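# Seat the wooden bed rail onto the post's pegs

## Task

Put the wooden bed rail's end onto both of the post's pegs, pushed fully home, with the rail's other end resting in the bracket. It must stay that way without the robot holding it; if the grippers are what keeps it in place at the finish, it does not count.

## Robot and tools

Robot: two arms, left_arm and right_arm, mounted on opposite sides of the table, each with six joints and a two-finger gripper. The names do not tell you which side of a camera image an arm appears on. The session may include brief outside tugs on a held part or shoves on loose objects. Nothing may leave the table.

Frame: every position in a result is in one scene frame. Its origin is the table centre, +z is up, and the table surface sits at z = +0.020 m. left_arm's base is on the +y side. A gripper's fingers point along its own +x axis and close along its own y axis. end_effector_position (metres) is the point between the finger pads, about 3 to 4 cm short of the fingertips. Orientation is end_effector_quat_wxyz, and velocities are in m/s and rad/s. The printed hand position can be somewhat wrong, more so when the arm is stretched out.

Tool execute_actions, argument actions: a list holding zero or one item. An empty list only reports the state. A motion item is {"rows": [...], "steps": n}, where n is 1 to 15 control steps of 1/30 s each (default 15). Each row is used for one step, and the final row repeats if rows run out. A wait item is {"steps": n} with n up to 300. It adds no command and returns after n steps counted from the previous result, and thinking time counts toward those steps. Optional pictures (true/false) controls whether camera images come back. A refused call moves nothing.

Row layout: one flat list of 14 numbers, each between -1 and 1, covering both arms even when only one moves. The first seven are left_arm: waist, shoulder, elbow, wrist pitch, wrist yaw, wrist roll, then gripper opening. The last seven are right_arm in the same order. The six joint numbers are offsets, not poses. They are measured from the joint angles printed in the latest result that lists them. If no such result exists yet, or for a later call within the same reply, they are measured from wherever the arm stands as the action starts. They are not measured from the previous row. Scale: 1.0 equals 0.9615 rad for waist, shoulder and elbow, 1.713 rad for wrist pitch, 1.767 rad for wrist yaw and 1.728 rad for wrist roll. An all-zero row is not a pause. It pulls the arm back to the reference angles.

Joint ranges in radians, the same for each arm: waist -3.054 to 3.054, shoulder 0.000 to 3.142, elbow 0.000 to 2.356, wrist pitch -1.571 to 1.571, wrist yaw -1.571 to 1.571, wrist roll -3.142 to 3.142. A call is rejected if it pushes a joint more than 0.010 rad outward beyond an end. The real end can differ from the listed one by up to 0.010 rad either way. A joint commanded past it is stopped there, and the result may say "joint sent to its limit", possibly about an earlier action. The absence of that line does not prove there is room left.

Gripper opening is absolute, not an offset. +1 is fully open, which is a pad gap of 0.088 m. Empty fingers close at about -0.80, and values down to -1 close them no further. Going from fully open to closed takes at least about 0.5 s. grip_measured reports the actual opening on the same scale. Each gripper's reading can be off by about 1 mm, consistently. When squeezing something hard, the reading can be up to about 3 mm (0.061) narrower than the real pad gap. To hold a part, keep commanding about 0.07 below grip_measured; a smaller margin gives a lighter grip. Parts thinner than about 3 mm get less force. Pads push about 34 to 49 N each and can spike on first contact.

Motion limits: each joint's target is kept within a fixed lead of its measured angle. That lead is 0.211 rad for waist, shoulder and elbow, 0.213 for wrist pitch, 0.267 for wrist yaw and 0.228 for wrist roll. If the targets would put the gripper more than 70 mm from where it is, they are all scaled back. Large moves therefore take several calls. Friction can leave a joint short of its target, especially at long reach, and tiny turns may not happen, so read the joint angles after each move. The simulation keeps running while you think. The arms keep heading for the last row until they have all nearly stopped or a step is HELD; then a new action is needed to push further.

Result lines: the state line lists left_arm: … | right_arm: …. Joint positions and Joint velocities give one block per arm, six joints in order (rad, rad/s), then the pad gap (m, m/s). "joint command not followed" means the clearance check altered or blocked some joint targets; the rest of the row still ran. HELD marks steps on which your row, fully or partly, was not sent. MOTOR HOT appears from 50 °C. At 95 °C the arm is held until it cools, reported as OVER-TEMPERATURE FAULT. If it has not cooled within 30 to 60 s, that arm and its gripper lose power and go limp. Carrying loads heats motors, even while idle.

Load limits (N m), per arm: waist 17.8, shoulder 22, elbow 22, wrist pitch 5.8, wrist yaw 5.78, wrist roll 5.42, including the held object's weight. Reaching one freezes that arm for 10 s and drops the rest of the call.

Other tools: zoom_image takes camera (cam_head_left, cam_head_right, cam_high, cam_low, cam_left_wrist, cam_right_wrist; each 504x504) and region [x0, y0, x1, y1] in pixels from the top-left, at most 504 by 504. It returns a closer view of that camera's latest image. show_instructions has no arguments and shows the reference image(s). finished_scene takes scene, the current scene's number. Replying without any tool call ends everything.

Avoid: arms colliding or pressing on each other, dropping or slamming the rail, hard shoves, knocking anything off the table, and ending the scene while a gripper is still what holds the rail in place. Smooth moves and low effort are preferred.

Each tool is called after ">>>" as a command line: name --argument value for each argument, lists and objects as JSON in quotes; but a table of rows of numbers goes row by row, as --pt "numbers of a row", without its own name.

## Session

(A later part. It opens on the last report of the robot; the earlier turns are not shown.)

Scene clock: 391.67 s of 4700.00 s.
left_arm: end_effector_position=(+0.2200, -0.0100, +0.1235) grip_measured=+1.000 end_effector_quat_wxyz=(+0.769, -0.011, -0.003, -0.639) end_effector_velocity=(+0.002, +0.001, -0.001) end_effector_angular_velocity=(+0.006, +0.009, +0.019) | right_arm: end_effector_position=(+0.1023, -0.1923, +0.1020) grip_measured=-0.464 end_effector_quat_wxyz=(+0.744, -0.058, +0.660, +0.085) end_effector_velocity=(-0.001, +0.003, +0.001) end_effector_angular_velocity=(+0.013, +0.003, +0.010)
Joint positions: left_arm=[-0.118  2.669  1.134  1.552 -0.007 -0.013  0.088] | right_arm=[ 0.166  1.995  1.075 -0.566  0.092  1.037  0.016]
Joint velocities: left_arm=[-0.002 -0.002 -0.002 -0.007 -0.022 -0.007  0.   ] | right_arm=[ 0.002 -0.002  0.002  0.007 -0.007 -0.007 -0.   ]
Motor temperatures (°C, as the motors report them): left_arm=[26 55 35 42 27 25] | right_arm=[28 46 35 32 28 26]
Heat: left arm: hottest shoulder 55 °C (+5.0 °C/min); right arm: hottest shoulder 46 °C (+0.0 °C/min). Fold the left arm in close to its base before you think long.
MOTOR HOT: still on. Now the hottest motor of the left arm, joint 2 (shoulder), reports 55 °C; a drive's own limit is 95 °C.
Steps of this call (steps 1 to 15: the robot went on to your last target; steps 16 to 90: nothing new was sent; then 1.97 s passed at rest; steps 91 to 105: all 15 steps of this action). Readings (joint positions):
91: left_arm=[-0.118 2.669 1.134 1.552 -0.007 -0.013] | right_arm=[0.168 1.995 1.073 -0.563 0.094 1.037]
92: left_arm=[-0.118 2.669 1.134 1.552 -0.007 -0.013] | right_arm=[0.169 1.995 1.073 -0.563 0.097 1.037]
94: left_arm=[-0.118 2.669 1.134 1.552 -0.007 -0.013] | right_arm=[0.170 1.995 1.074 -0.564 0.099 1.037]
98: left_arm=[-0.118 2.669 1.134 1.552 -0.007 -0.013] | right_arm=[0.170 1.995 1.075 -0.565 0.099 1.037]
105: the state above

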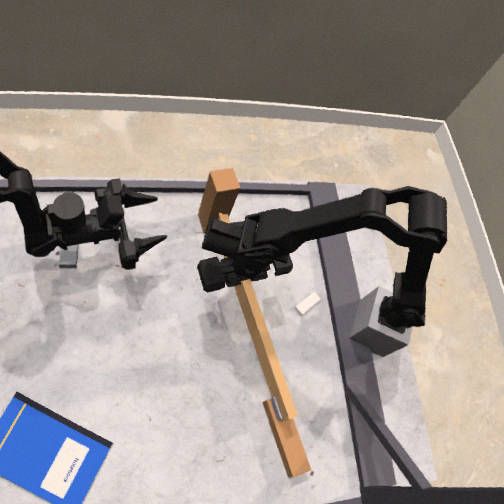

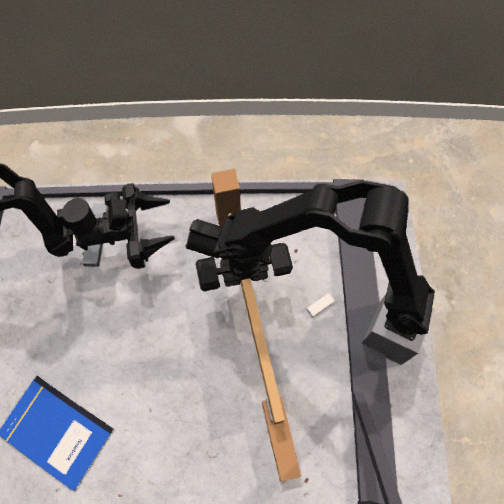

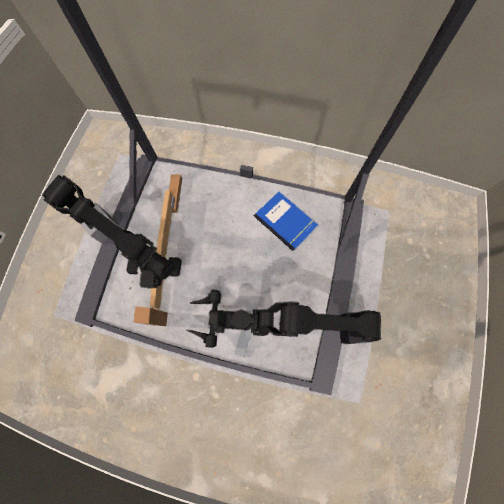

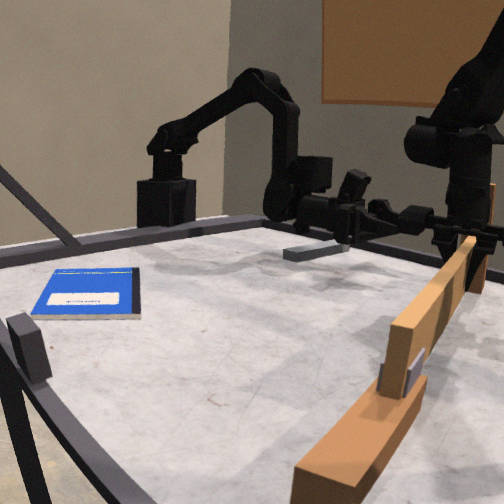

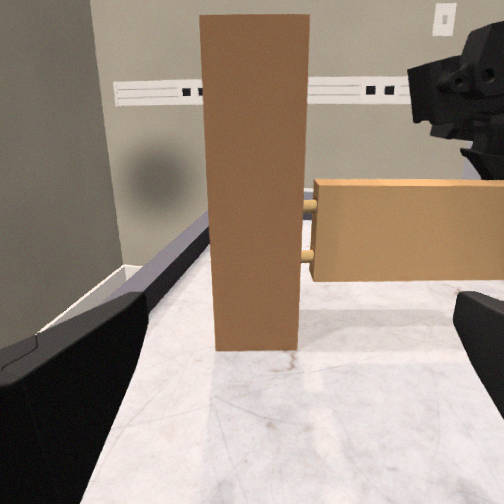

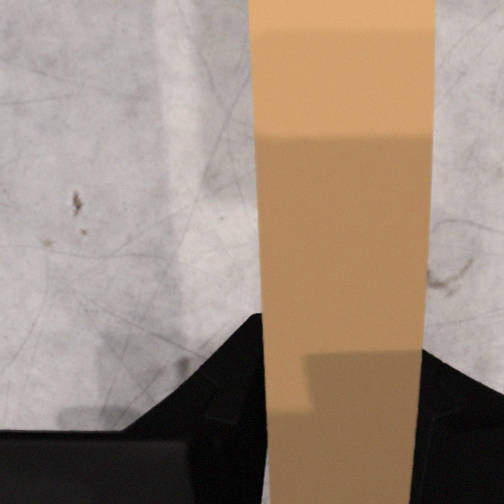

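>>> execute_actions --actions '[{"rows":[[0,0,0,0,0,0,1,0.004,0,0,-0.004,0.01,0,-0.8],[0,0,0,0,0,0,1,0.004,0,0,-0.004,0.01,0,-0.8],[0,0,0,0,0,0,1,0.004,0,0.0,-0.004,0.01,0,-0.8],[0,0,0,0,0,0,1,0.004,0,0.0,-0.004,0.01,0,-0.8],[0,0,0,0,0,0,1,-0.01,0,0.0,-0.004,0.01,0,-0.8],[0,0,0,0,0,0,1,-0.03,0,0.0,-0.004,0.012,0,-0.8]],"steps":15}]'

>>> zoom_image --camera "cam_left_wrist" --region '[250, 170, 390, 310]'

Scene clock: 396.80 s of 4700.00 s.
left_arm: end_effector_position=(+0.2200, -0.0100, +0.1235) grip_measured=+1.000 end_effector_quat_wxyz=(+0.769, -0.011, -0.003, -0.639) end_effector_velocity=(-0.003, +0.001, +0.001) end_effector_angular_velocity=(-0.004, +0.007, -0.010) | right_arm: end_effector_position=(+0.1021, -0.1927, +0.1019) grip_measured=-0.464 end_effector_quat_wxyz=(+0.743, -0.058, +0.661, +0.085) end_effector_velocity=(-0.002, -0.001, +0.002) end_effector_angular_velocity=(+0.001, +0.008, -0.004)
Joint positions: left_arm=[-0.118  2.669  1.134  1.552 -0.007 -0.013  0.088] | right_arm=[ 0.166  1.995  1.075 -0.567  0.09   1.037  0.016]
Joint velocities: left_arm=[-0.002 -0.002 -0.007  0.007  0.007 -0.007  0.   ] | right_arm=[ 0.002 -0.007 -0.002 -0.007 -0.007  0.007 -0.   ]
Motor temperatures (°C, as the motors report them): left_arm=[26 55 35 42 27 25] | right_arm=[28 46 36 32 28 26]
Heat: left arm: hottest shoulder 55 °C (+4.0 °C/min); right arm: hottest shoulder 46 °C (+0.0 °C/min). Fold the left arm in close to its base before you think long.
MOTOR HOT: still on. Now the hottest motor of the left arm, joint 2 (shoulder), reports 55 °C; a drive's own limit is 95 °C.
Steps of this call (steps 1 to 15: the robot went on to your last target; steps 16 to 90: nothing new was sent; then 1.63 s passed at rest; steps 91 to 105: all 15 steps of this action). Readings (joint positions):
91: left_arm=[-0.118 2.669 1.134 1.552 -0.007 -0.013] | right_arm=[0.167 1.995 1.075 -0.566 0.093 1.037]
92: left_arm=[-0.118 2.669 1.134 1.552 -0.007 -0.013] | right_arm=[0.169 1.995 1.075 -0.566 0.096 1.037]
94: left_arm=[-0.118 2.669 1.134 1.552 -0.007 -0.013] | right_arm=[0.170 1.995 1.075 -0.567 0.098 1.037]
98: left_arm=[-0.118 2.669 1.134 1.552 -0.007 -0.013] | right_arm=[0.166 1.995 1.075 -0.567 0.091 1.037]
105: the state above

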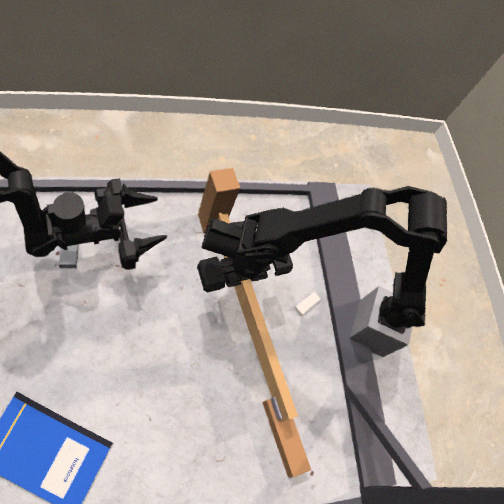

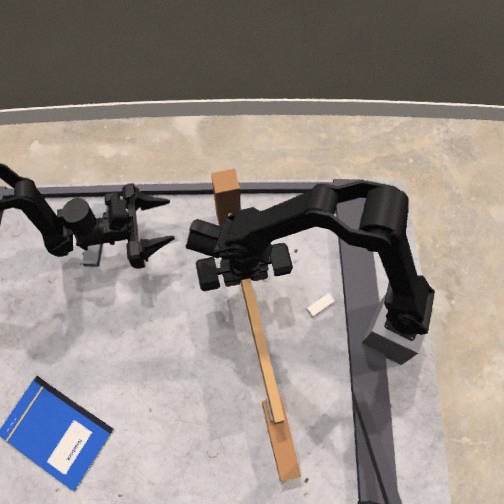

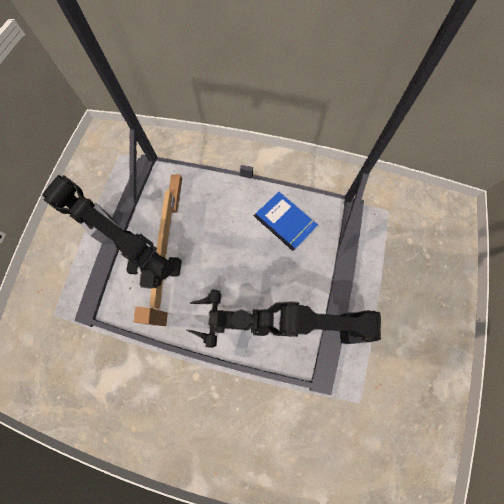

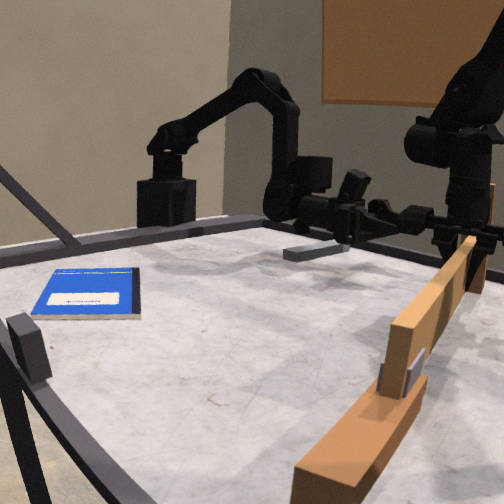

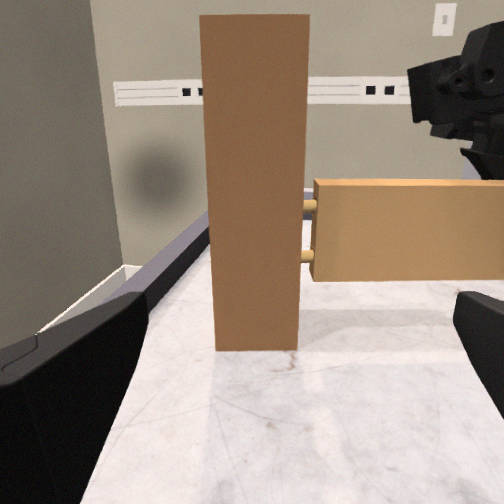

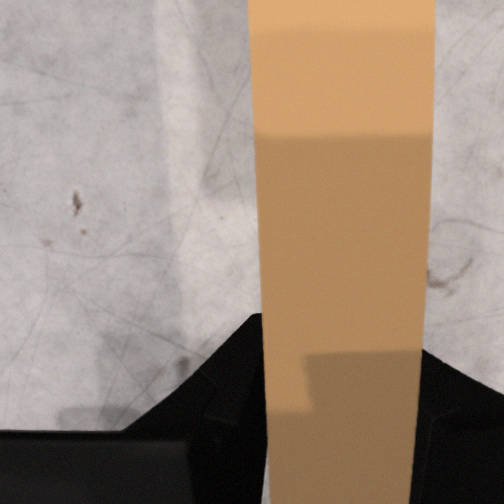

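Region (250, 170, 390, 310) of cam_left_wrist's 504x504 image, scaled by 3.600, with more detail than that image has.

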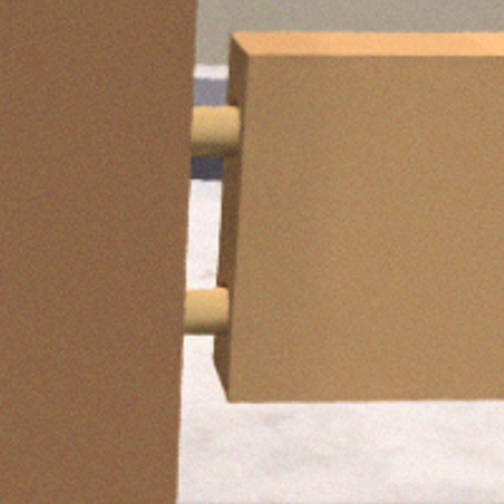

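>>> execute_actions --actions '[{"rows":[[0,0,0,0,0,0,1,-0.012,0,0,-0.006,0.01,0,-0.8],[0,0,0,0,0,0,1,-0.012,0,0,-0.006,0.01,0,-0.8],[0,0,0,0,0,0,1,-0.012,0,0,-0.008,0.01,0,-0.8],[0,0,0,0,0,0,1,-0.012,0,0,-0.008,0.01,0,-0.8],[0,0,0,0,0,0,1,-0.012,0,0,-0.01,0.01,0,-0.8],[0,0,0,0,0,0,1,-0.012,0,0,-0.01,0.01,0,-0.8],[0,0,0,0,0,0,1,-0.012,0,0,-0.012,0.01,0,-0.8],[0,0,0,0,0,0,1,-0.012,0,0,-0.012,0.01,0,-0.8],[0,0,0,0,0,0,1,-0.012,0,0,-0.014,0.01,0,-0.8],[0,0,0,0,0,0,1,-0.012,0,0,-0.014,0.01,0,-0.8],[0,0,0,0,0,0,1,-0.03,0,0,-0.014,0.012,0,-0.8]],"steps":15}]' --pictures false

Scene clock: 402.03 s of 4700.00 s.
left_arm: end_effector_position=(+0.2200, -0.0100, +0.1235) grip_measured=+1.000 end_effector_quat_wxyz=(+0.769, -0.011, -0.003, -0.639) end_effector_velocity=(-0.000, +0.001, -0.002) end_effector_angular_velocity=(+0.011, +0.009, +0.005) | right_arm: end_effector_position=(+0.1019, -0.1935, +0.1019) grip_measured=-0.464 end_effector_quat_wxyz=(+0.743, -0.059, +0.662, +0.083) end_effector_velocity=(+0.001, -0.002, +0.002) end_effector_angular_velocity=(+0.001, +0.008, -0.014)
Joint positions: left_arm=[-0.118  2.669  1.134  1.552 -0.007 -0.013  0.088] | right_arm=[ 0.165  1.995  1.075 -0.571  0.089  1.037  0.016]
Joint velocities: left_arm=[-0.002 -0.002 -0.007 -0.007 -0.007 -0.007  0.   ] | right_arm=[-0.007 -0.007 -0.002 -0.007 -0.007  0.007  0.   ]
Motor temperatures (°C, as the motors report them): left_arm=[26 55 35 42 27 25] | right_arm=[28 46 36 31 28 26]
Heat: left arm: hottest shoulder 55 °C (+3.0 °C/min); right arm: hottest shoulder 46 °C (+0.0 °C/min). Fold the left arm in close to its base before you think long.
MOTOR HOT: still on. Now the hottest motor of the left arm, joint 2 (shoulder), reports 55 °C; a drive's own limit is 95 °C.
Steps of this call (steps 1 to 15: the robot went on to your last target; steps 16 to 90: nothing new was sent; then 1.73 s passed at rest; steps 91 to 105: all 15 steps of this action). Readings (joint positions):
91: left_arm=[-0.118 2.669 1.134 1.552 -0.007 -0.013] | right_arm=[0.166 1.995 1.075 -0.568 0.090 1.037]
92: left_arm=[-0.118 2.669 1.134 1.552 -0.007 -0.013] | right_arm=[0.166 1.995 1.075 -0.568 0.090 1.037]
94: left_arm=[-0.118 2.669 1.134 1.552 -0.007 -0.013] | right_arm=[0.166 1.995 1.075 -0.569 0.090 1.037]
98: left_arm=[-0.118 2.669 1.134 1.552 -0.007 -0.013] | right_arm=[0.166 1.995 1.075 -0.570 0.090 1.037]
105: the state above

Sweep the other way.

>>> execute_actions --actions '[{"rows":[[0,0,0,0,0,0,1,-0.006,0,0,0.006,0.01,0,-0.8],[0,0,0,0,0,0,1,-0.006,0,0,0.008,0.01,0,-0.8],[0,0,0,0,0,0,1,-0.006,0,0,0.01,0.01,0,-0.8],[0,0,0,0,0,0,1,-0.006,0,0,0.012,0.01,0,-0.8],[0,0,0,0,0,0,1,-0.006,0,0,0.014,0.01,0,-0.8],[0,0,0,0,0,0,1,-0.006,0,0,0.016,0.01,0,-0.8],[0,0,0,0,0,0,1,-0.006,0,0,0.018,0.01,0,-0.8],[0,0,0,0,0,0,1,-0.006,0,0,0.02,0.01,0,-0.8],[0,0,0,0,0,0,1,-0.006,0,0,0.022,0.01,0,-0.8],[0,0,0,0,0,0,1,-0.006,0,0,0.024,0.01,0,-0.8],[0,0,0,0,0,0,1,-0.03,0,0,0.024,0.012,0,-0.8]],"steps":15}]'

>>> zoom_image --camera "cam_left_wrist" --region '[250, 170, 390, 310]'

Scene clock: 406.93 s of 4700.00 s.
left_arm: end_effector_position=(+0.2200, -0.0100, +0.1235) grip_measured=+1.000 end_effector_quat_wxyz=(+0.769, -0.011, -0.003, -0.639) end_effector_velocity=(-0.000, +0.000, -0.001) end_effector_angular_velocity=(+0.006, +0.009, +0.005) | right_arm: end_effector_position=(+0.1024, -0.1917, +0.1011) grip_measured=-0.464 end_effector_quat_wxyz=(+0.744, -0.055, +0.660, +0.087) end_effector_velocity=(-0.001, -0.001, -0.001) end_effector_angular_velocity=(+0.005, +0.007, -0.009)
Joint positions: left_arm=[-0.118  2.669  1.134  1.552 -0.007 -0.013  0.088] | right_arm=[ 0.165  1.995  1.07  -0.554  0.089  1.037  0.016]
Joint velocities: left_arm=[-0.002 -0.002 -0.002 -0.007 -0.007 -0.007  0.   ] | right_arm=[-0.002 -0.002 -0.007  0.007 -0.007  0.007 -0.   ]
Motor temperatures (°C, as the motors report them): left_arm=[26 56 35 42 27 25] | right_arm=[28 46 36 32 28 26]
Heat: left arm: hottest shoulder 56 °C (+4.1 °C/min); right arm: hottest shoulder 46 °C (+0.0 °C/min). Fold the left arm in close to its base before you think long.
MOTOR HOT: still on. Now the hottest motor of the left arm, joint 2 (shoulder), reports 56 °C; a drive's own limit is 95 °C.
Steps of this call (steps 1 to 15: the robot went on to your last target; steps 16 to 90: nothing new was sent; then 1.40 s passed at rest; steps 91 to 105: all 15 steps of this action). Readings (joint positions):
91: left_arm=[-0.118 2.669 1.134 1.552 -0.007 -0.013] | right_arm=[0.165 1.995 1.075 -0.570 0.090 1.037]
92: left_arm=[-0.118 2.669 1.134 1.552 -0.007 -0.013] | right_arm=[0.166 1.995 1.075 -0.569 0.091 1.037]
94: left_arm=[-0.118 2.669 1.134 1.552 -0.007 -0.013] | right_arm=[0.167 1.995 1.075 -0.567 0.092 1.037]
98: left_arm=[-0.118 2.669 1.134 1.552 -0.007 -0.013] | right_arm=[0.167 1.995 1.073 -0.562 0.093 1.037]
105: the state above

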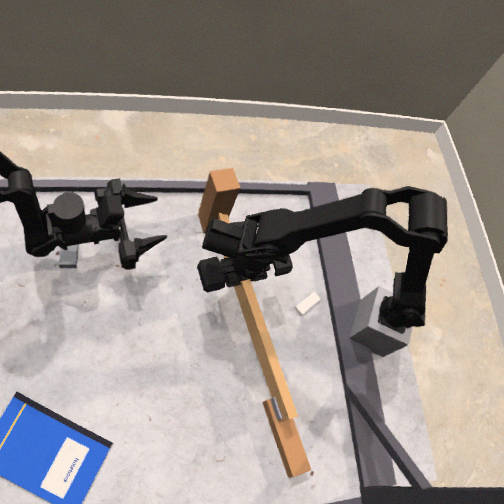

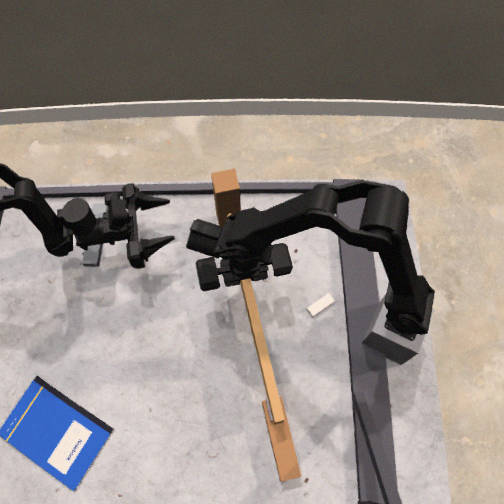

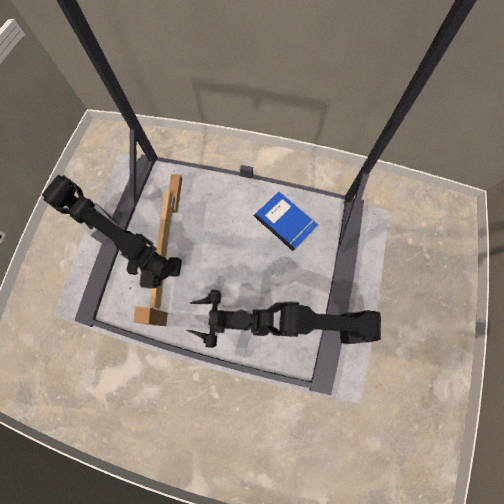

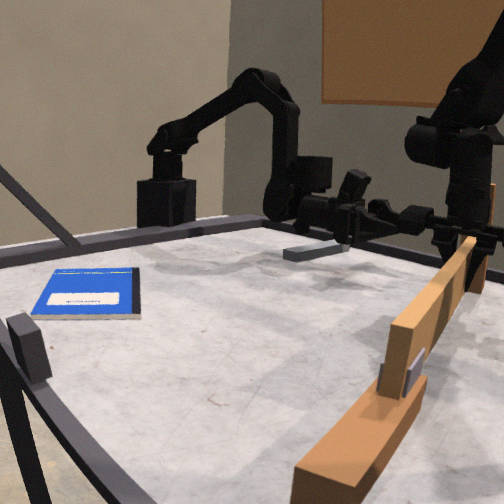

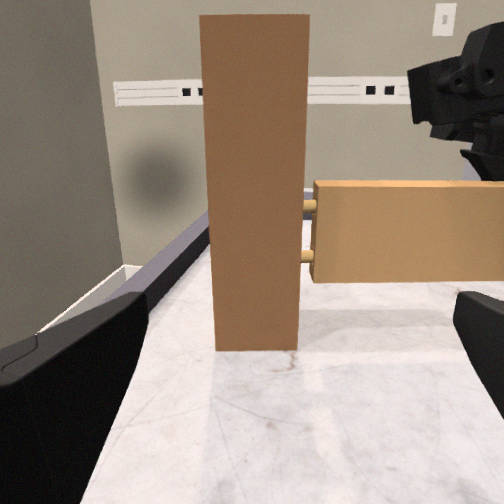

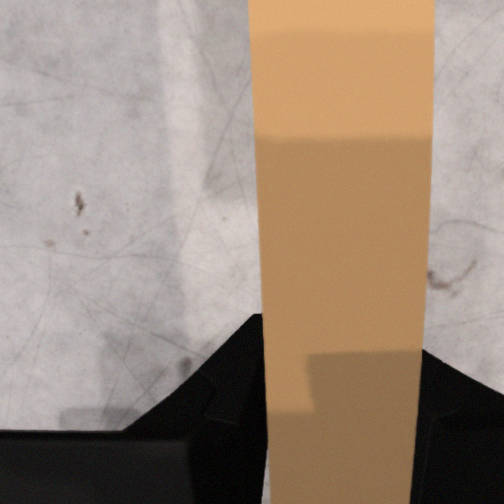

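Region (250, 170, 390, 310) of cam_left_wrist's 504x504 image, scaled by 3.600, with more detail than that image has.

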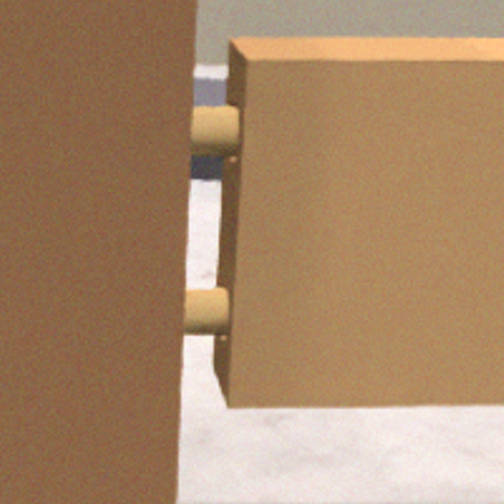

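>>> execute_actions --actions '[{"rows":[[0,0,0,0,0,0,1,0.02,0,0,0,0.006,0.003,-0.8],[0,0,0,0,0,0,1,0.02,0,0,0,0.006,0.003,-0.8],[0,0,0,0,0,0,1,0.02,0,0,0,0.006,0.003,-0.8],[0,0,0,0,0,0,1,0.02,0,0,0,0.006,0.003,-0.8],[0,0,0,0,0,0,1,0.02,0,0,0,0.006,0.003,-0.8],[0,0,0,0,0,0,1,0.02,0.015,0.035,-0.026,0.006,0.003,-0.8]],"steps":15}]' --pictures false

>>> execute_actions --actions '[{"steps":10}]'

>>> zoom_image --camera "cam_left_wrist" --region '[250, 170, 390, 310]'

>>> zoom_image --camera "cam_high" --region '[110, 240, 200, 330]'

Scene clock: 419.33 s of 4700.00 s.
left_arm: end_effector_position=(+0.2200, -0.0100, +0.1235) grip_measured=+1.000 end_effector_quat_wxyz=(+0.769, -0.011, -0.003, -0.639) end_effector_velocity=(-0.002, -0.001, -0.002) end_effector_angular_velocity=(+0.006, +0.008, -0.010) | right_arm: end_effector_position=(+0.0989, -0.1924, +0.1026) grip_measured=-0.464 end_effector_quat_wxyz=(+0.744, -0.068, +0.660, +0.081) end_effector_velocity=(-0.000, -0.006, +0.000) end_effector_angular_velocity=(-0.027, +0.017, -0.014)
Joint positions: left_arm=[-0.118  2.669  1.134  1.552 -0.007 -0.013  0.088] | right_arm=[ 0.18   2.001  1.088 -0.591  0.102  1.043  0.016]
Joint velocities: left_arm=[-0.002  0.002  0.002 -0.007  0.007 -0.007  0.   ] | right_arm=[-0.007  0.002  0.007 -0.037 -0.007  0.007 -0.   ]
Motor temperatures (°C, as the motors report them): left_arm=[26 56 35 42 27 25] | right_arm=[29 46 35 34 28 26]
Heat: left arm: hottest shoulder 56 °C (+3.0 °C/min); right arm: hottest shoulder 46 °C (+0.0 °C/min). Fold the left arm in close to its base before you think long.
MOTOR HOT: still on. Now the hottest motor of the left arm, joint 2 (shoulder), reports 56 °C; a drive's own limit is 95 °C.
Steps of this call (steps 1 to 15: the robot went on to your last target; steps 16 to 90: nothing new was sent; then 8.90 s passed at rest; steps 91 to 105: all 15 steps of this action). Readings (joint positions):
91: left_arm=[-0.118 2.669 1.134 1.552 -0.007 -0.013] | right_arm=[0.168 1.995 1.069 -0.554 0.092 1.037]
92: left_arm=[-0.118 2.669 1.134 1.552 -0.007 -0.013] | right_arm=[0.172 1.995 1.069 -0.553 0.097 1.038]
94: left_arm=[-0.118 2.669 1.134 1.552 -0.007 -0.013] | right_arm=[0.174 1.995 1.069 -0.552 0.100 1.039]
98: left_arm=[-0.118 2.669 1.134 1.552 -0.007 -0.013] | right_arm=[0.177 1.998 1.080 -0.577 0.100 1.041]
105: the state above

Scene clock: 419.67 s of 4700.00 s.
left_arm: end_effector_position=(+0.2200, -0.0100, +0.1235) grip_measured=+1.000 end_effector_quat_wxyz=(+0.769, -0.011, -0.003, -0.639) end_effector_velocity=(-0.000, +0.001, +0.001) end_effector_angular_velocity=(-0.004, +0.007, +0.005) | right_arm: end_effector_position=(+0.0989, -0.1924, +0.1026) grip_measured=-0.464 end_effector_quat_wxyz=(+0.744, -0.068, +0.660, +0.081) end_effector_velocity=(-0.001, -0.002, +0.000) end_effector_angular_velocity=(-0.007, +0.009, +0.020)
Joint positions: left_arm=[-0.118  2.669  1.134  1.552 -0.007 -0.013  0.088] | right_arm=[ 0.18   2.002  1.089 -0.592  0.102  1.043  0.016]
Joint velocities: left_arm=[-0.002 -0.002 -0.007  0.007 -0.007 -0.007  0.   ] | right_arm=[-0.002 -0.002 -0.002 -0.007 -0.007 -0.022 -0.   ]
Motor temperatures (°C, as the motors report them): left_arm=[26 56 35 42 27 25] | right_arm=[29 46 35 34 28 26]
Heat: left arm: hottest shoulder 56 °C (+3.0 °C/min); right arm: hottest shoulder 46 °C (+0.0 °C/min). Fold the left arm in close to its base before you think long.
MOTOR HOT: still on. Now the hottest motor of the left arm, joint 2 (shoulder), reports 56 °C; a drive's own limit is 95 °C.
Steps of this call (steps 1 to 10: the robot went on to your last target). Readings (joint positions):
1: left_arm=[-0.118 2.669 1.134 1.552 -0.007 -0.013] | right_arm=[0.180 2.001 1.088 -0.591 0.102 1.043]
2: left_arm=[-0.118 2.669 1.134 1.552 -0.007 -0.013] | right_arm=[0.180 2.002 1.089 -0.591 0.102 1.043]
4: left_arm=[-0.118 2.669 1.134 1.552 -0.007 -0.013] | right_arm=[0.180 2.002 1.089 -0.592 0.102 1.043]
8: left_arm=[-0.118 2.669 1.134 1.552 -0.007 -0.013] | right_arm=[0.180 2.002 1.089 -0.592 0.102 1.043]
10: the state above

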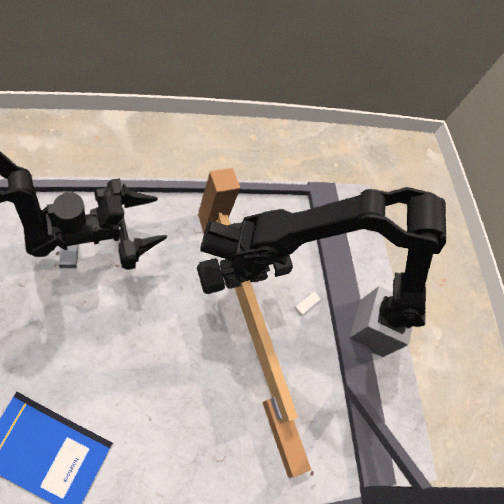

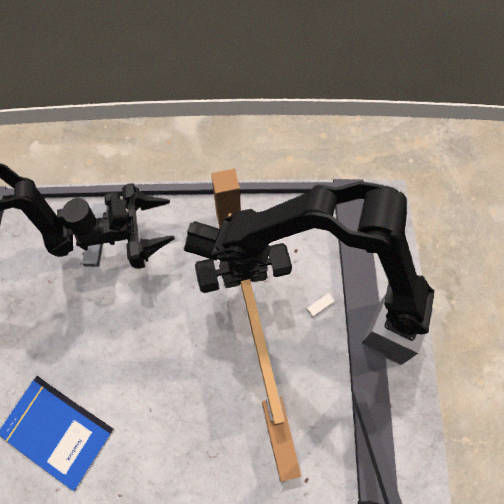

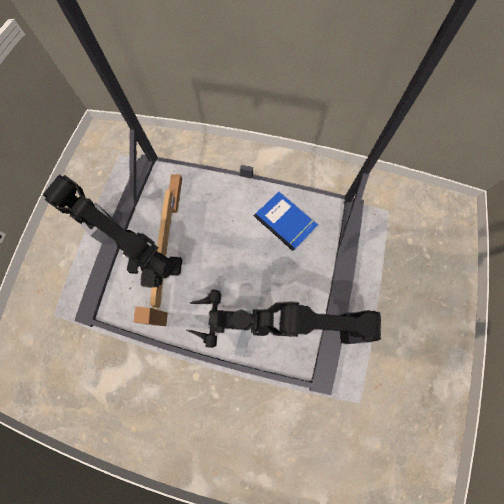

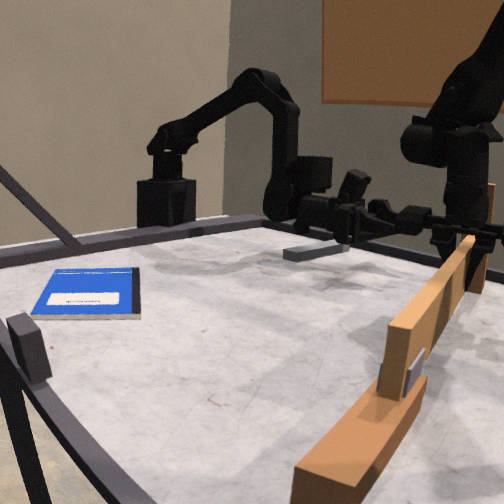

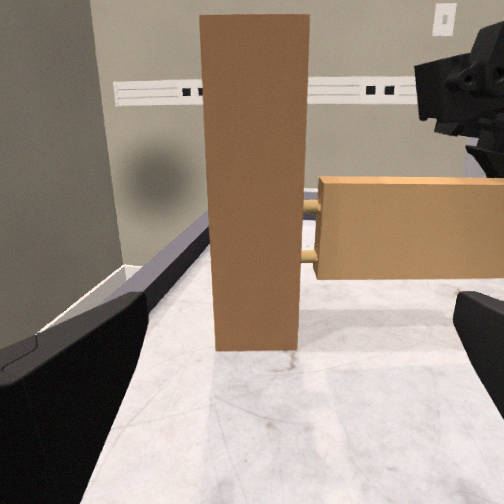

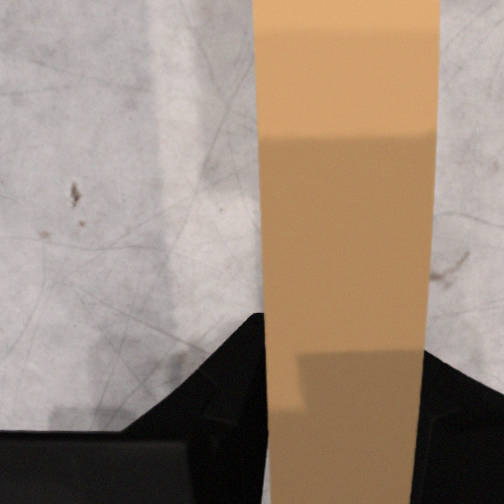

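Region (250, 170, 390, 310) of cam_left_wrist's 504x504 image, scaled by 3.600, with more detail than that image has.

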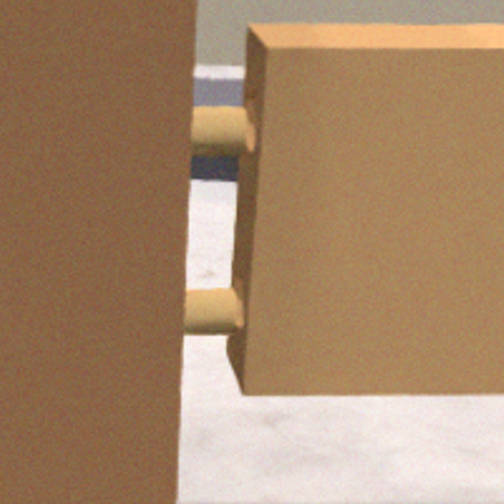

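Region (110, 240, 200, 330) of cam_high's 504x504 image, scaled by 5.600, with more detail than that image has.

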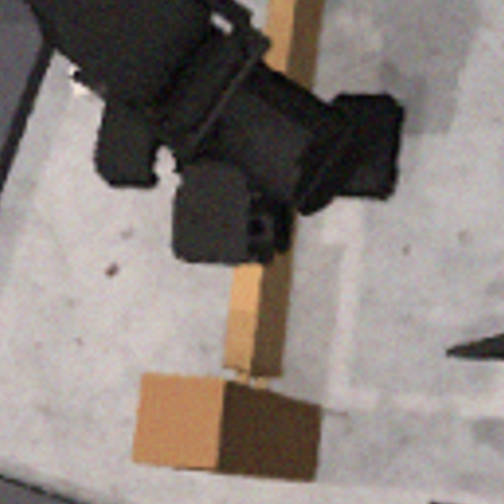

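>>> execute_actions --actions '[{"rows":[[0,0,0,0,0,0,1,0,0.012,0,0,0.0,0,-0.8],[0,0,0,0,0,0,1,0,0.012,0,0,0.0,0,-0.8],[0,0,0,0,0,0,1,0,0.012,0,0,0.0,0,-0.8],[0,0,0,0,0,0,1,0,0.012,0,0,0.0,0,-0.8],[0,0,0,0,0,0,1,0,0.012,0,0,0.0,0,-0.8],[0,0,0,0,0,0,1,0,0.012,0,0,0.0,0,-0.8],[0,0,0,0,0,0,1,0,0.012,0,0,0.0,0,-0.8],[0,0,0,0,0,0,1,-0.04,0.012,0,0,0.012,-0.004,-0.8]],"steps":15}]' --pictures false

>>> execute_actions --actions '[{"steps":10}]'

>>> zoom_image --camera "cam_left_wrist" --region '[250, 170, 390, 310]'

Scene clock: 425.17 s of 4700.00 s.
left_arm: end_effector_position=(+0.2200, -0.0100, +0.1235) grip_measured=+1.000 end_effector_quat_wxyz=(+0.769, -0.011, -0.003, -0.639) end_effector_velocity=(-0.003, -0.001, +0.000) end_effector_angular_velocity=(+0.001, +0.008, -0.000) | right_arm: end_effector_position=(+0.1008, -0.1935, +0.1014) grip_measured=-0.464 end_effector_quat_wxyz=(+0.742, -0.065, +0.663, +0.078) end_effector_velocity=(-0.001, -0.003, -0.002) end_effector_angular_velocity=(-0.010, +0.011, +0.005)
Joint positions: left_arm=[-0.118  2.669  1.134  1.552 -0.007 -0.013  0.088] | right_arm=[ 0.171  2.005  1.089 -0.591  0.095  1.043  0.016]
Joint velocities: left_arm=[-0.007 -0.002  0.002 -0.007 -0.007 -0.007  0.   ] | right_arm=[-0.002  0.002 -0.002 -0.007 -0.007 -0.007 -0.   ]
Motor temperatures (°C, as the motors report them): left_arm=[26 56 34 43 27 25] | right_arm=[28 46 36 34 28 26]
Heat: left arm: hottest shoulder 56 °C (+2.0 °C/min); right arm: hottest shoulder 46 °C (+0.0 °C/min). Fold the left arm in close to its base before you think long.
MOTOR HOT: still on. Now the hottest motor of the left arm, joint 2 (shoulder), reports 56 °C; a drive's own limit is 95 °C.
Steps of this call (steps 1 to 15: the robot went on to your last target; steps 16 to 90: nothing new was sent; then 2.00 s passed at rest; steps 91 to 105: all 15 steps of this action). Readings (joint positions):
91: left_arm=[-0.118 2.669 1.134 1.552 -0.007 -0.013] | right_arm=[0.180 2.003 1.089 -0.592 0.102 1.043]
92: left_arm=[-0.118 2.669 1.134 1.552 -0.007 -0.013] | right_arm=[0.180 2.003 1.089 -0.592 0.102 1.043]
94: left_arm=[-0.118 2.669 1.134 1.552 -0.007 -0.013] | right_arm=[0.180 2.004 1.089 -0.592 0.103 1.044]
98: left_arm=[-0.118 2.669 1.134 1.552 -0.007 -0.013] | right_arm=[0.177 2.005 1.089 -0.591 0.103 1.044]
105: the state above

Scene clock: 425.50 s of 4700.00 s.
left_arm: end_effector_position=(+0.2200, -0.0100, +0.1235) grip_measured=+1.000 end_effector_quat_wxyz=(+0.769, -0.011, -0.003, -0.639) end_effector_velocity=(-0.003, +0.000, -0.000) end_effector_angular_velocity=(-0.004, +0.007, -0.000) | right_arm: end_effector_position=(+0.1008, -0.1935, +0.1014) grip_measured=-0.464 end_effector_quat_wxyz=(+0.742, -0.065, +0.663, +0.078) end_effector_velocity=(+0.001, -0.004, +0.001) end_effector_angular_velocity=(-0.019, -0.002, +0.004)
Joint positions: left_arm=[-0.118  2.669  1.134  1.552 -0.007 -0.013  0.088] | right_arm=[ 0.171  2.005  1.089 -0.591  0.095  1.043  0.016]
Joint velocities: left_arm=[-0.007  0.002 -0.002  0.007 -0.007 -0.007  0.   ] | right_arm=[-0.002 -0.002  0.002 -0.022  0.007 -0.007 -0.   ]
Motor temperatures (°C, as the motors report them): left_arm=[26 56 34 43 27 25] | right_arm=[28 46 36 34 28 26]
Heat: left arm: hottest shoulder 56 °C (+2.0 °C/min); right arm: hottest shoulder 46 °C (+0.0 °C/min). Fold the left arm in close to its base before you think long.
MOTOR HOT: still on. Now the hottest motor of the left arm, joint 2 (shoulder), reports 56 °C; a drive's own limit is 95 °C.
Steps of this call (steps 1 to 10: the robot went on to your last target). Readings (joint positions):
1: left_arm=[-0.118 2.669 1.134 1.552 -0.007 -0.013] | right_arm=[0.171 2.005 1.089 -0.591 0.095 1.043]
2: left_arm=[-0.118 2.669 1.134 1.552 -0.007 -0.013] | right_arm=[0.171 2.005 1.089 -0.591 0.095 1.043]
4: left_arm=[-0.118 2.669 1.134 1.552 -0.007 -0.013] | right_arm=[0.171 2.005 1.089 -0.591 0.095 1.043]
8: left_arm=[-0.118 2.669 1.134 1.552 -0.007 -0.013] | right_arm=[0.171 2.005 1.089 -0.591 0.095 1.043]
10: the state above

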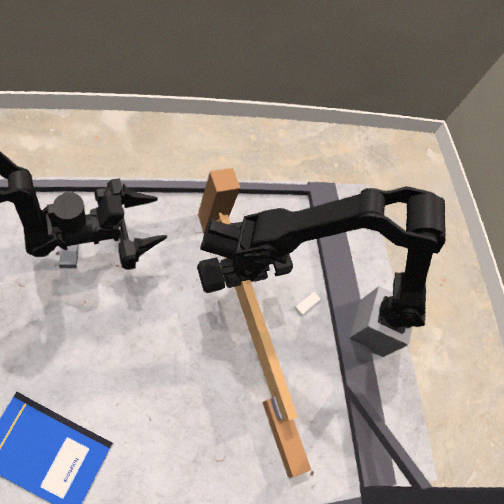

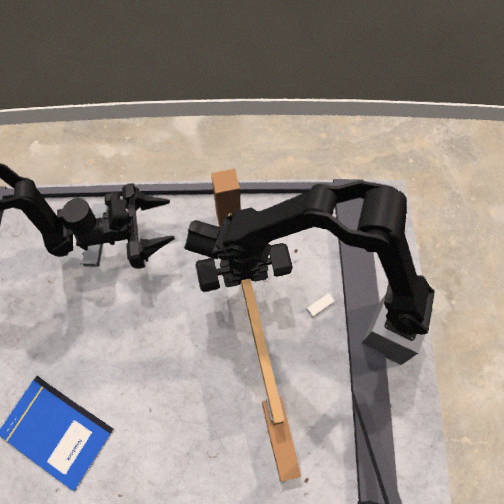

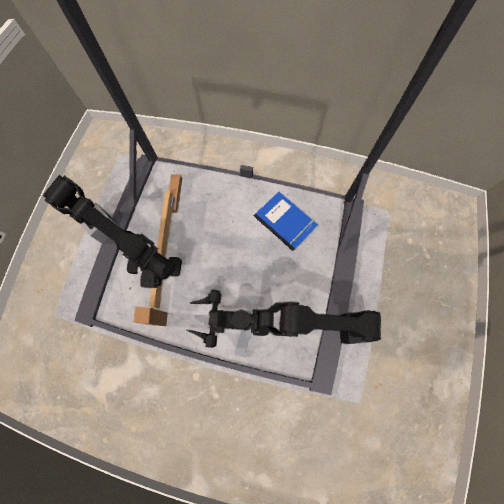

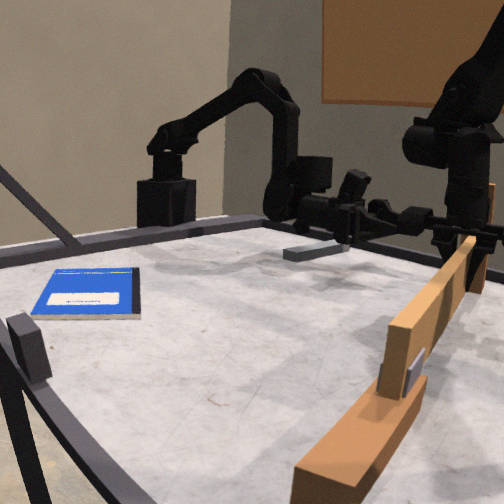

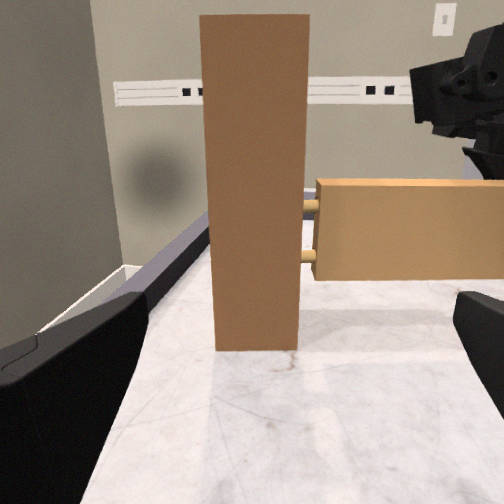

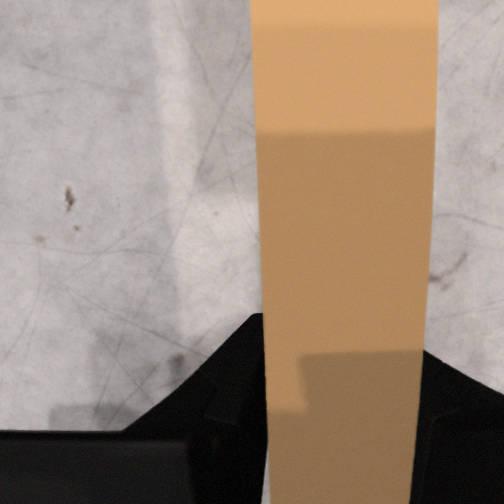

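Region (250, 170, 390, 310) of cam_left_wrist's 504x504 image, scaled by 3.600, with more detail than that image has.

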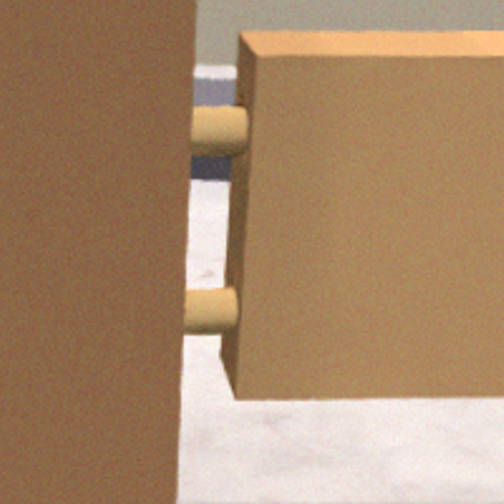

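>>> execute_actions --actions '[{"rows":[[0,0,0,0,0,0,1,0.015,0,0,0,0.005,0,-0.8],[0,0,0,0,0,0,1,0.015,0,0,0,0.005,0,-0.8],[0,0,0,0,0,0,1,0.015,0,0,0,0.005,0,-0.8],[0,0,0,0,0,0,1,0.015,0,0,0,0.005,0,-0.8],[0,0,0,0,0,0,1,0.015,0.012,0.024,0,0.005,0,-0.8]],"steps":15}]'

>>> zoom_image --camera "cam_left_wrist" --region '[250, 170, 390, 310]'

>>> zoom_image --camera "cam_high" --region '[110, 240, 200, 330]'

Scene clock: 429.80 s of 4700.00 s.
left_arm: end_effector_position=(+0.2200, -0.0100, +0.1235) grip_measured=+1.000 end_effector_quat_wxyz=(+0.769, -0.011, -0.003, -0.639) end_effector_velocity=(-0.000, -0.001, -0.003) end_effector_angular_velocity=(+0.015, +0.010, +0.005) | right_arm: end_effector_position=(+0.0996, -0.1910, +0.1018) grip_measured=-0.464 end_effector_quat_wxyz=(+0.745, -0.069, +0.658, +0.081) end_effector_velocity=(+0.001, -0.001, +0.001) end_effector_angular_velocity=(-0.001, +0.007, +0.000)
Joint positions: left_arm=[-0.118  2.669  1.134  1.552 -0.007 -0.013  0.088] | right_arm=[ 0.181  2.009  1.095 -0.591  0.106  1.043  0.016]
Joint velocities: left_arm=[-0.002 -0.002  0.002 -0.022 -0.007 -0.007  0.   ] | right_arm=[-0.007 -0.002  0.002 -0.007 -0.007 -0.007  0.   ]
Motor temperatures (°C, as the motors report them): left_arm=[26 56 34 43 27 25] | right_arm=[28 46 36 33 28 26]
Heat: left arm: hottest shoulder 56 °C (+2.0 °C/min); right arm: hottest shoulder 46 °C (+0.0 °C/min). Fold the left arm in close to its base before you think long.
MOTOR HOT: still on. Now the hottest motor of the left arm, joint 2 (shoulder), reports 56 °C; a drive's own limit is 95 °C.
Steps of this call (steps 1 to 15: the robot went on to your last target; steps 16 to 90: nothing new was sent; then 0.80 s passed at rest; steps 91 to 105: all 15 steps of this action). Readings (joint positions):
91: left_arm=[-0.118 2.669 1.134 1.552 -0.007 -0.013] | right_arm=[0.173 2.005 1.089 -0.591 0.098 1.043]
92: left_arm=[-0.118 2.669 1.134 1.552 -0.007 -0.013] | right_arm=[0.177 2.005 1.089 -0.591 0.104 1.043]
94: left_arm=[-0.118 2.669 1.134 1.552 -0.007 -0.013] | right_arm=[0.178 2.005 1.089 -0.591 0.106 1.043]
98: left_arm=[-0.118 2.669 1.134 1.552 -0.007 -0.013] | right_arm=[0.180 2.008 1.093 -0.591 0.106 1.043]
105: the state above

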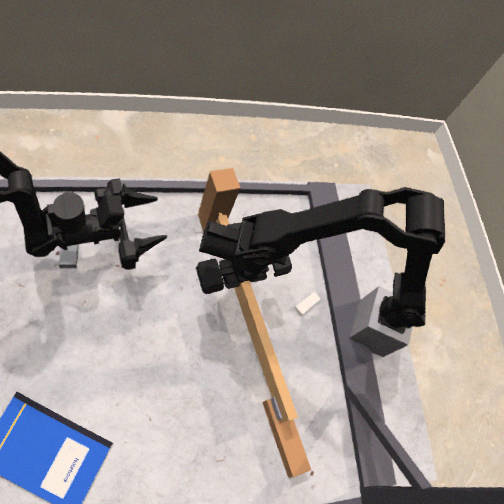

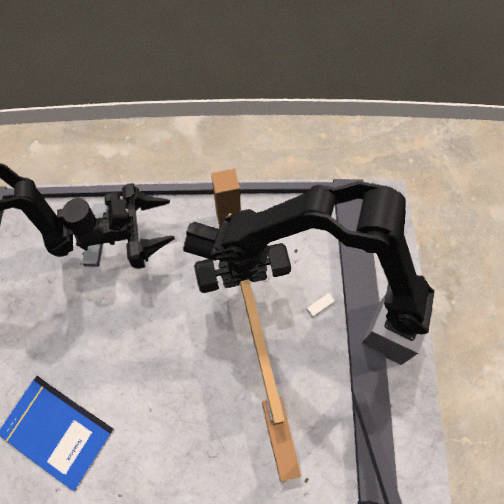

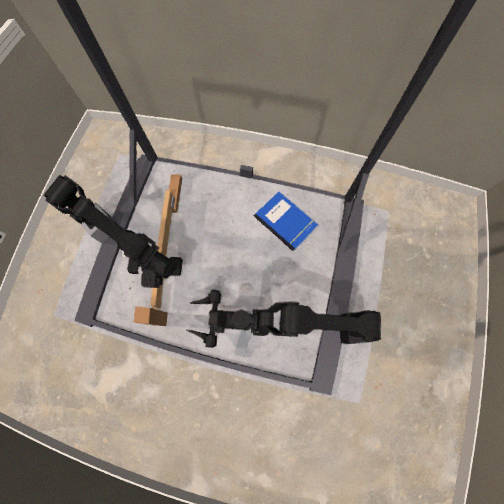

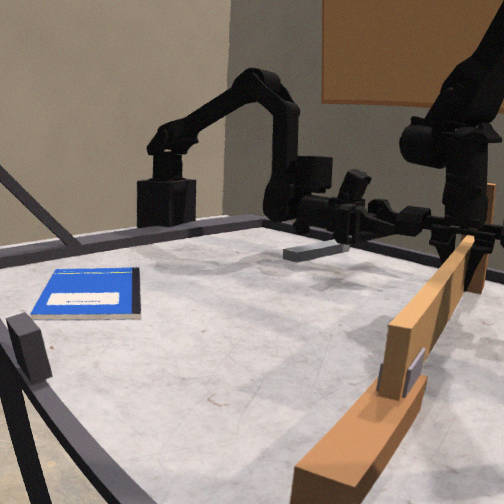

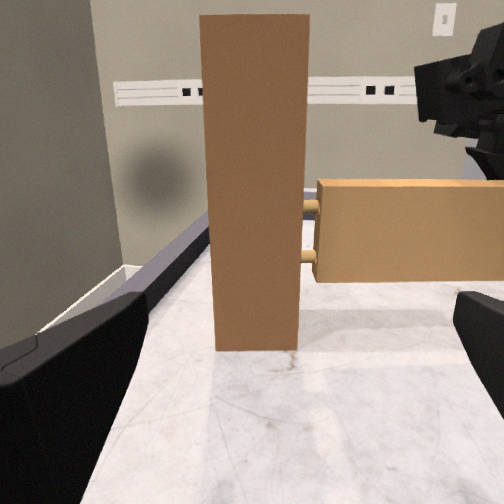

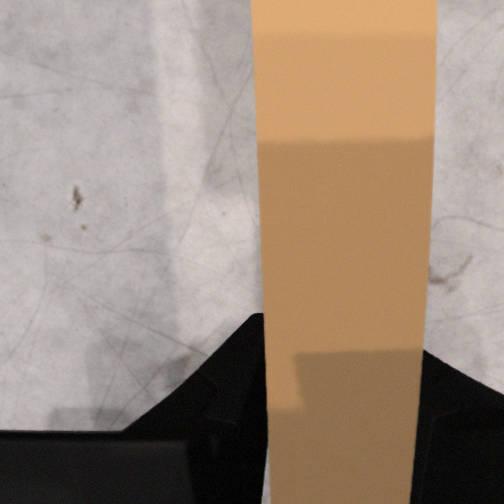

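Region (250, 170, 390, 310) of cam_left_wrist's 504x504 image, scaled by 3.600, with more detail than that image has.

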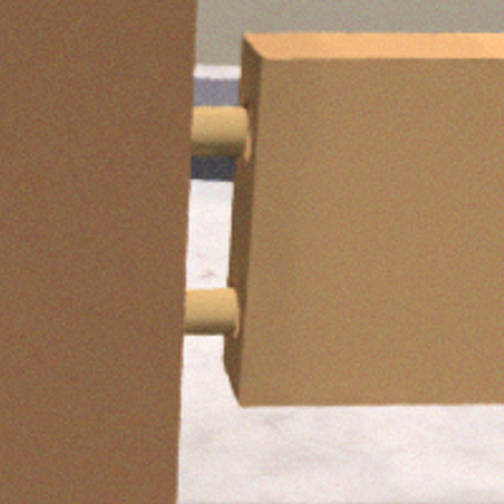

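Region (110, 240, 200, 330) of cam_high's 504x504 image, scaled by 5.600, with more detail than that image has.

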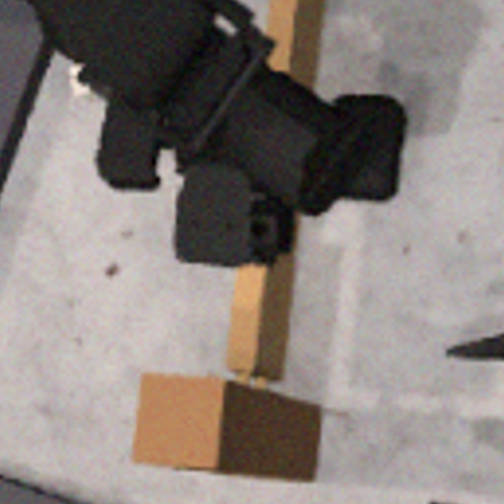

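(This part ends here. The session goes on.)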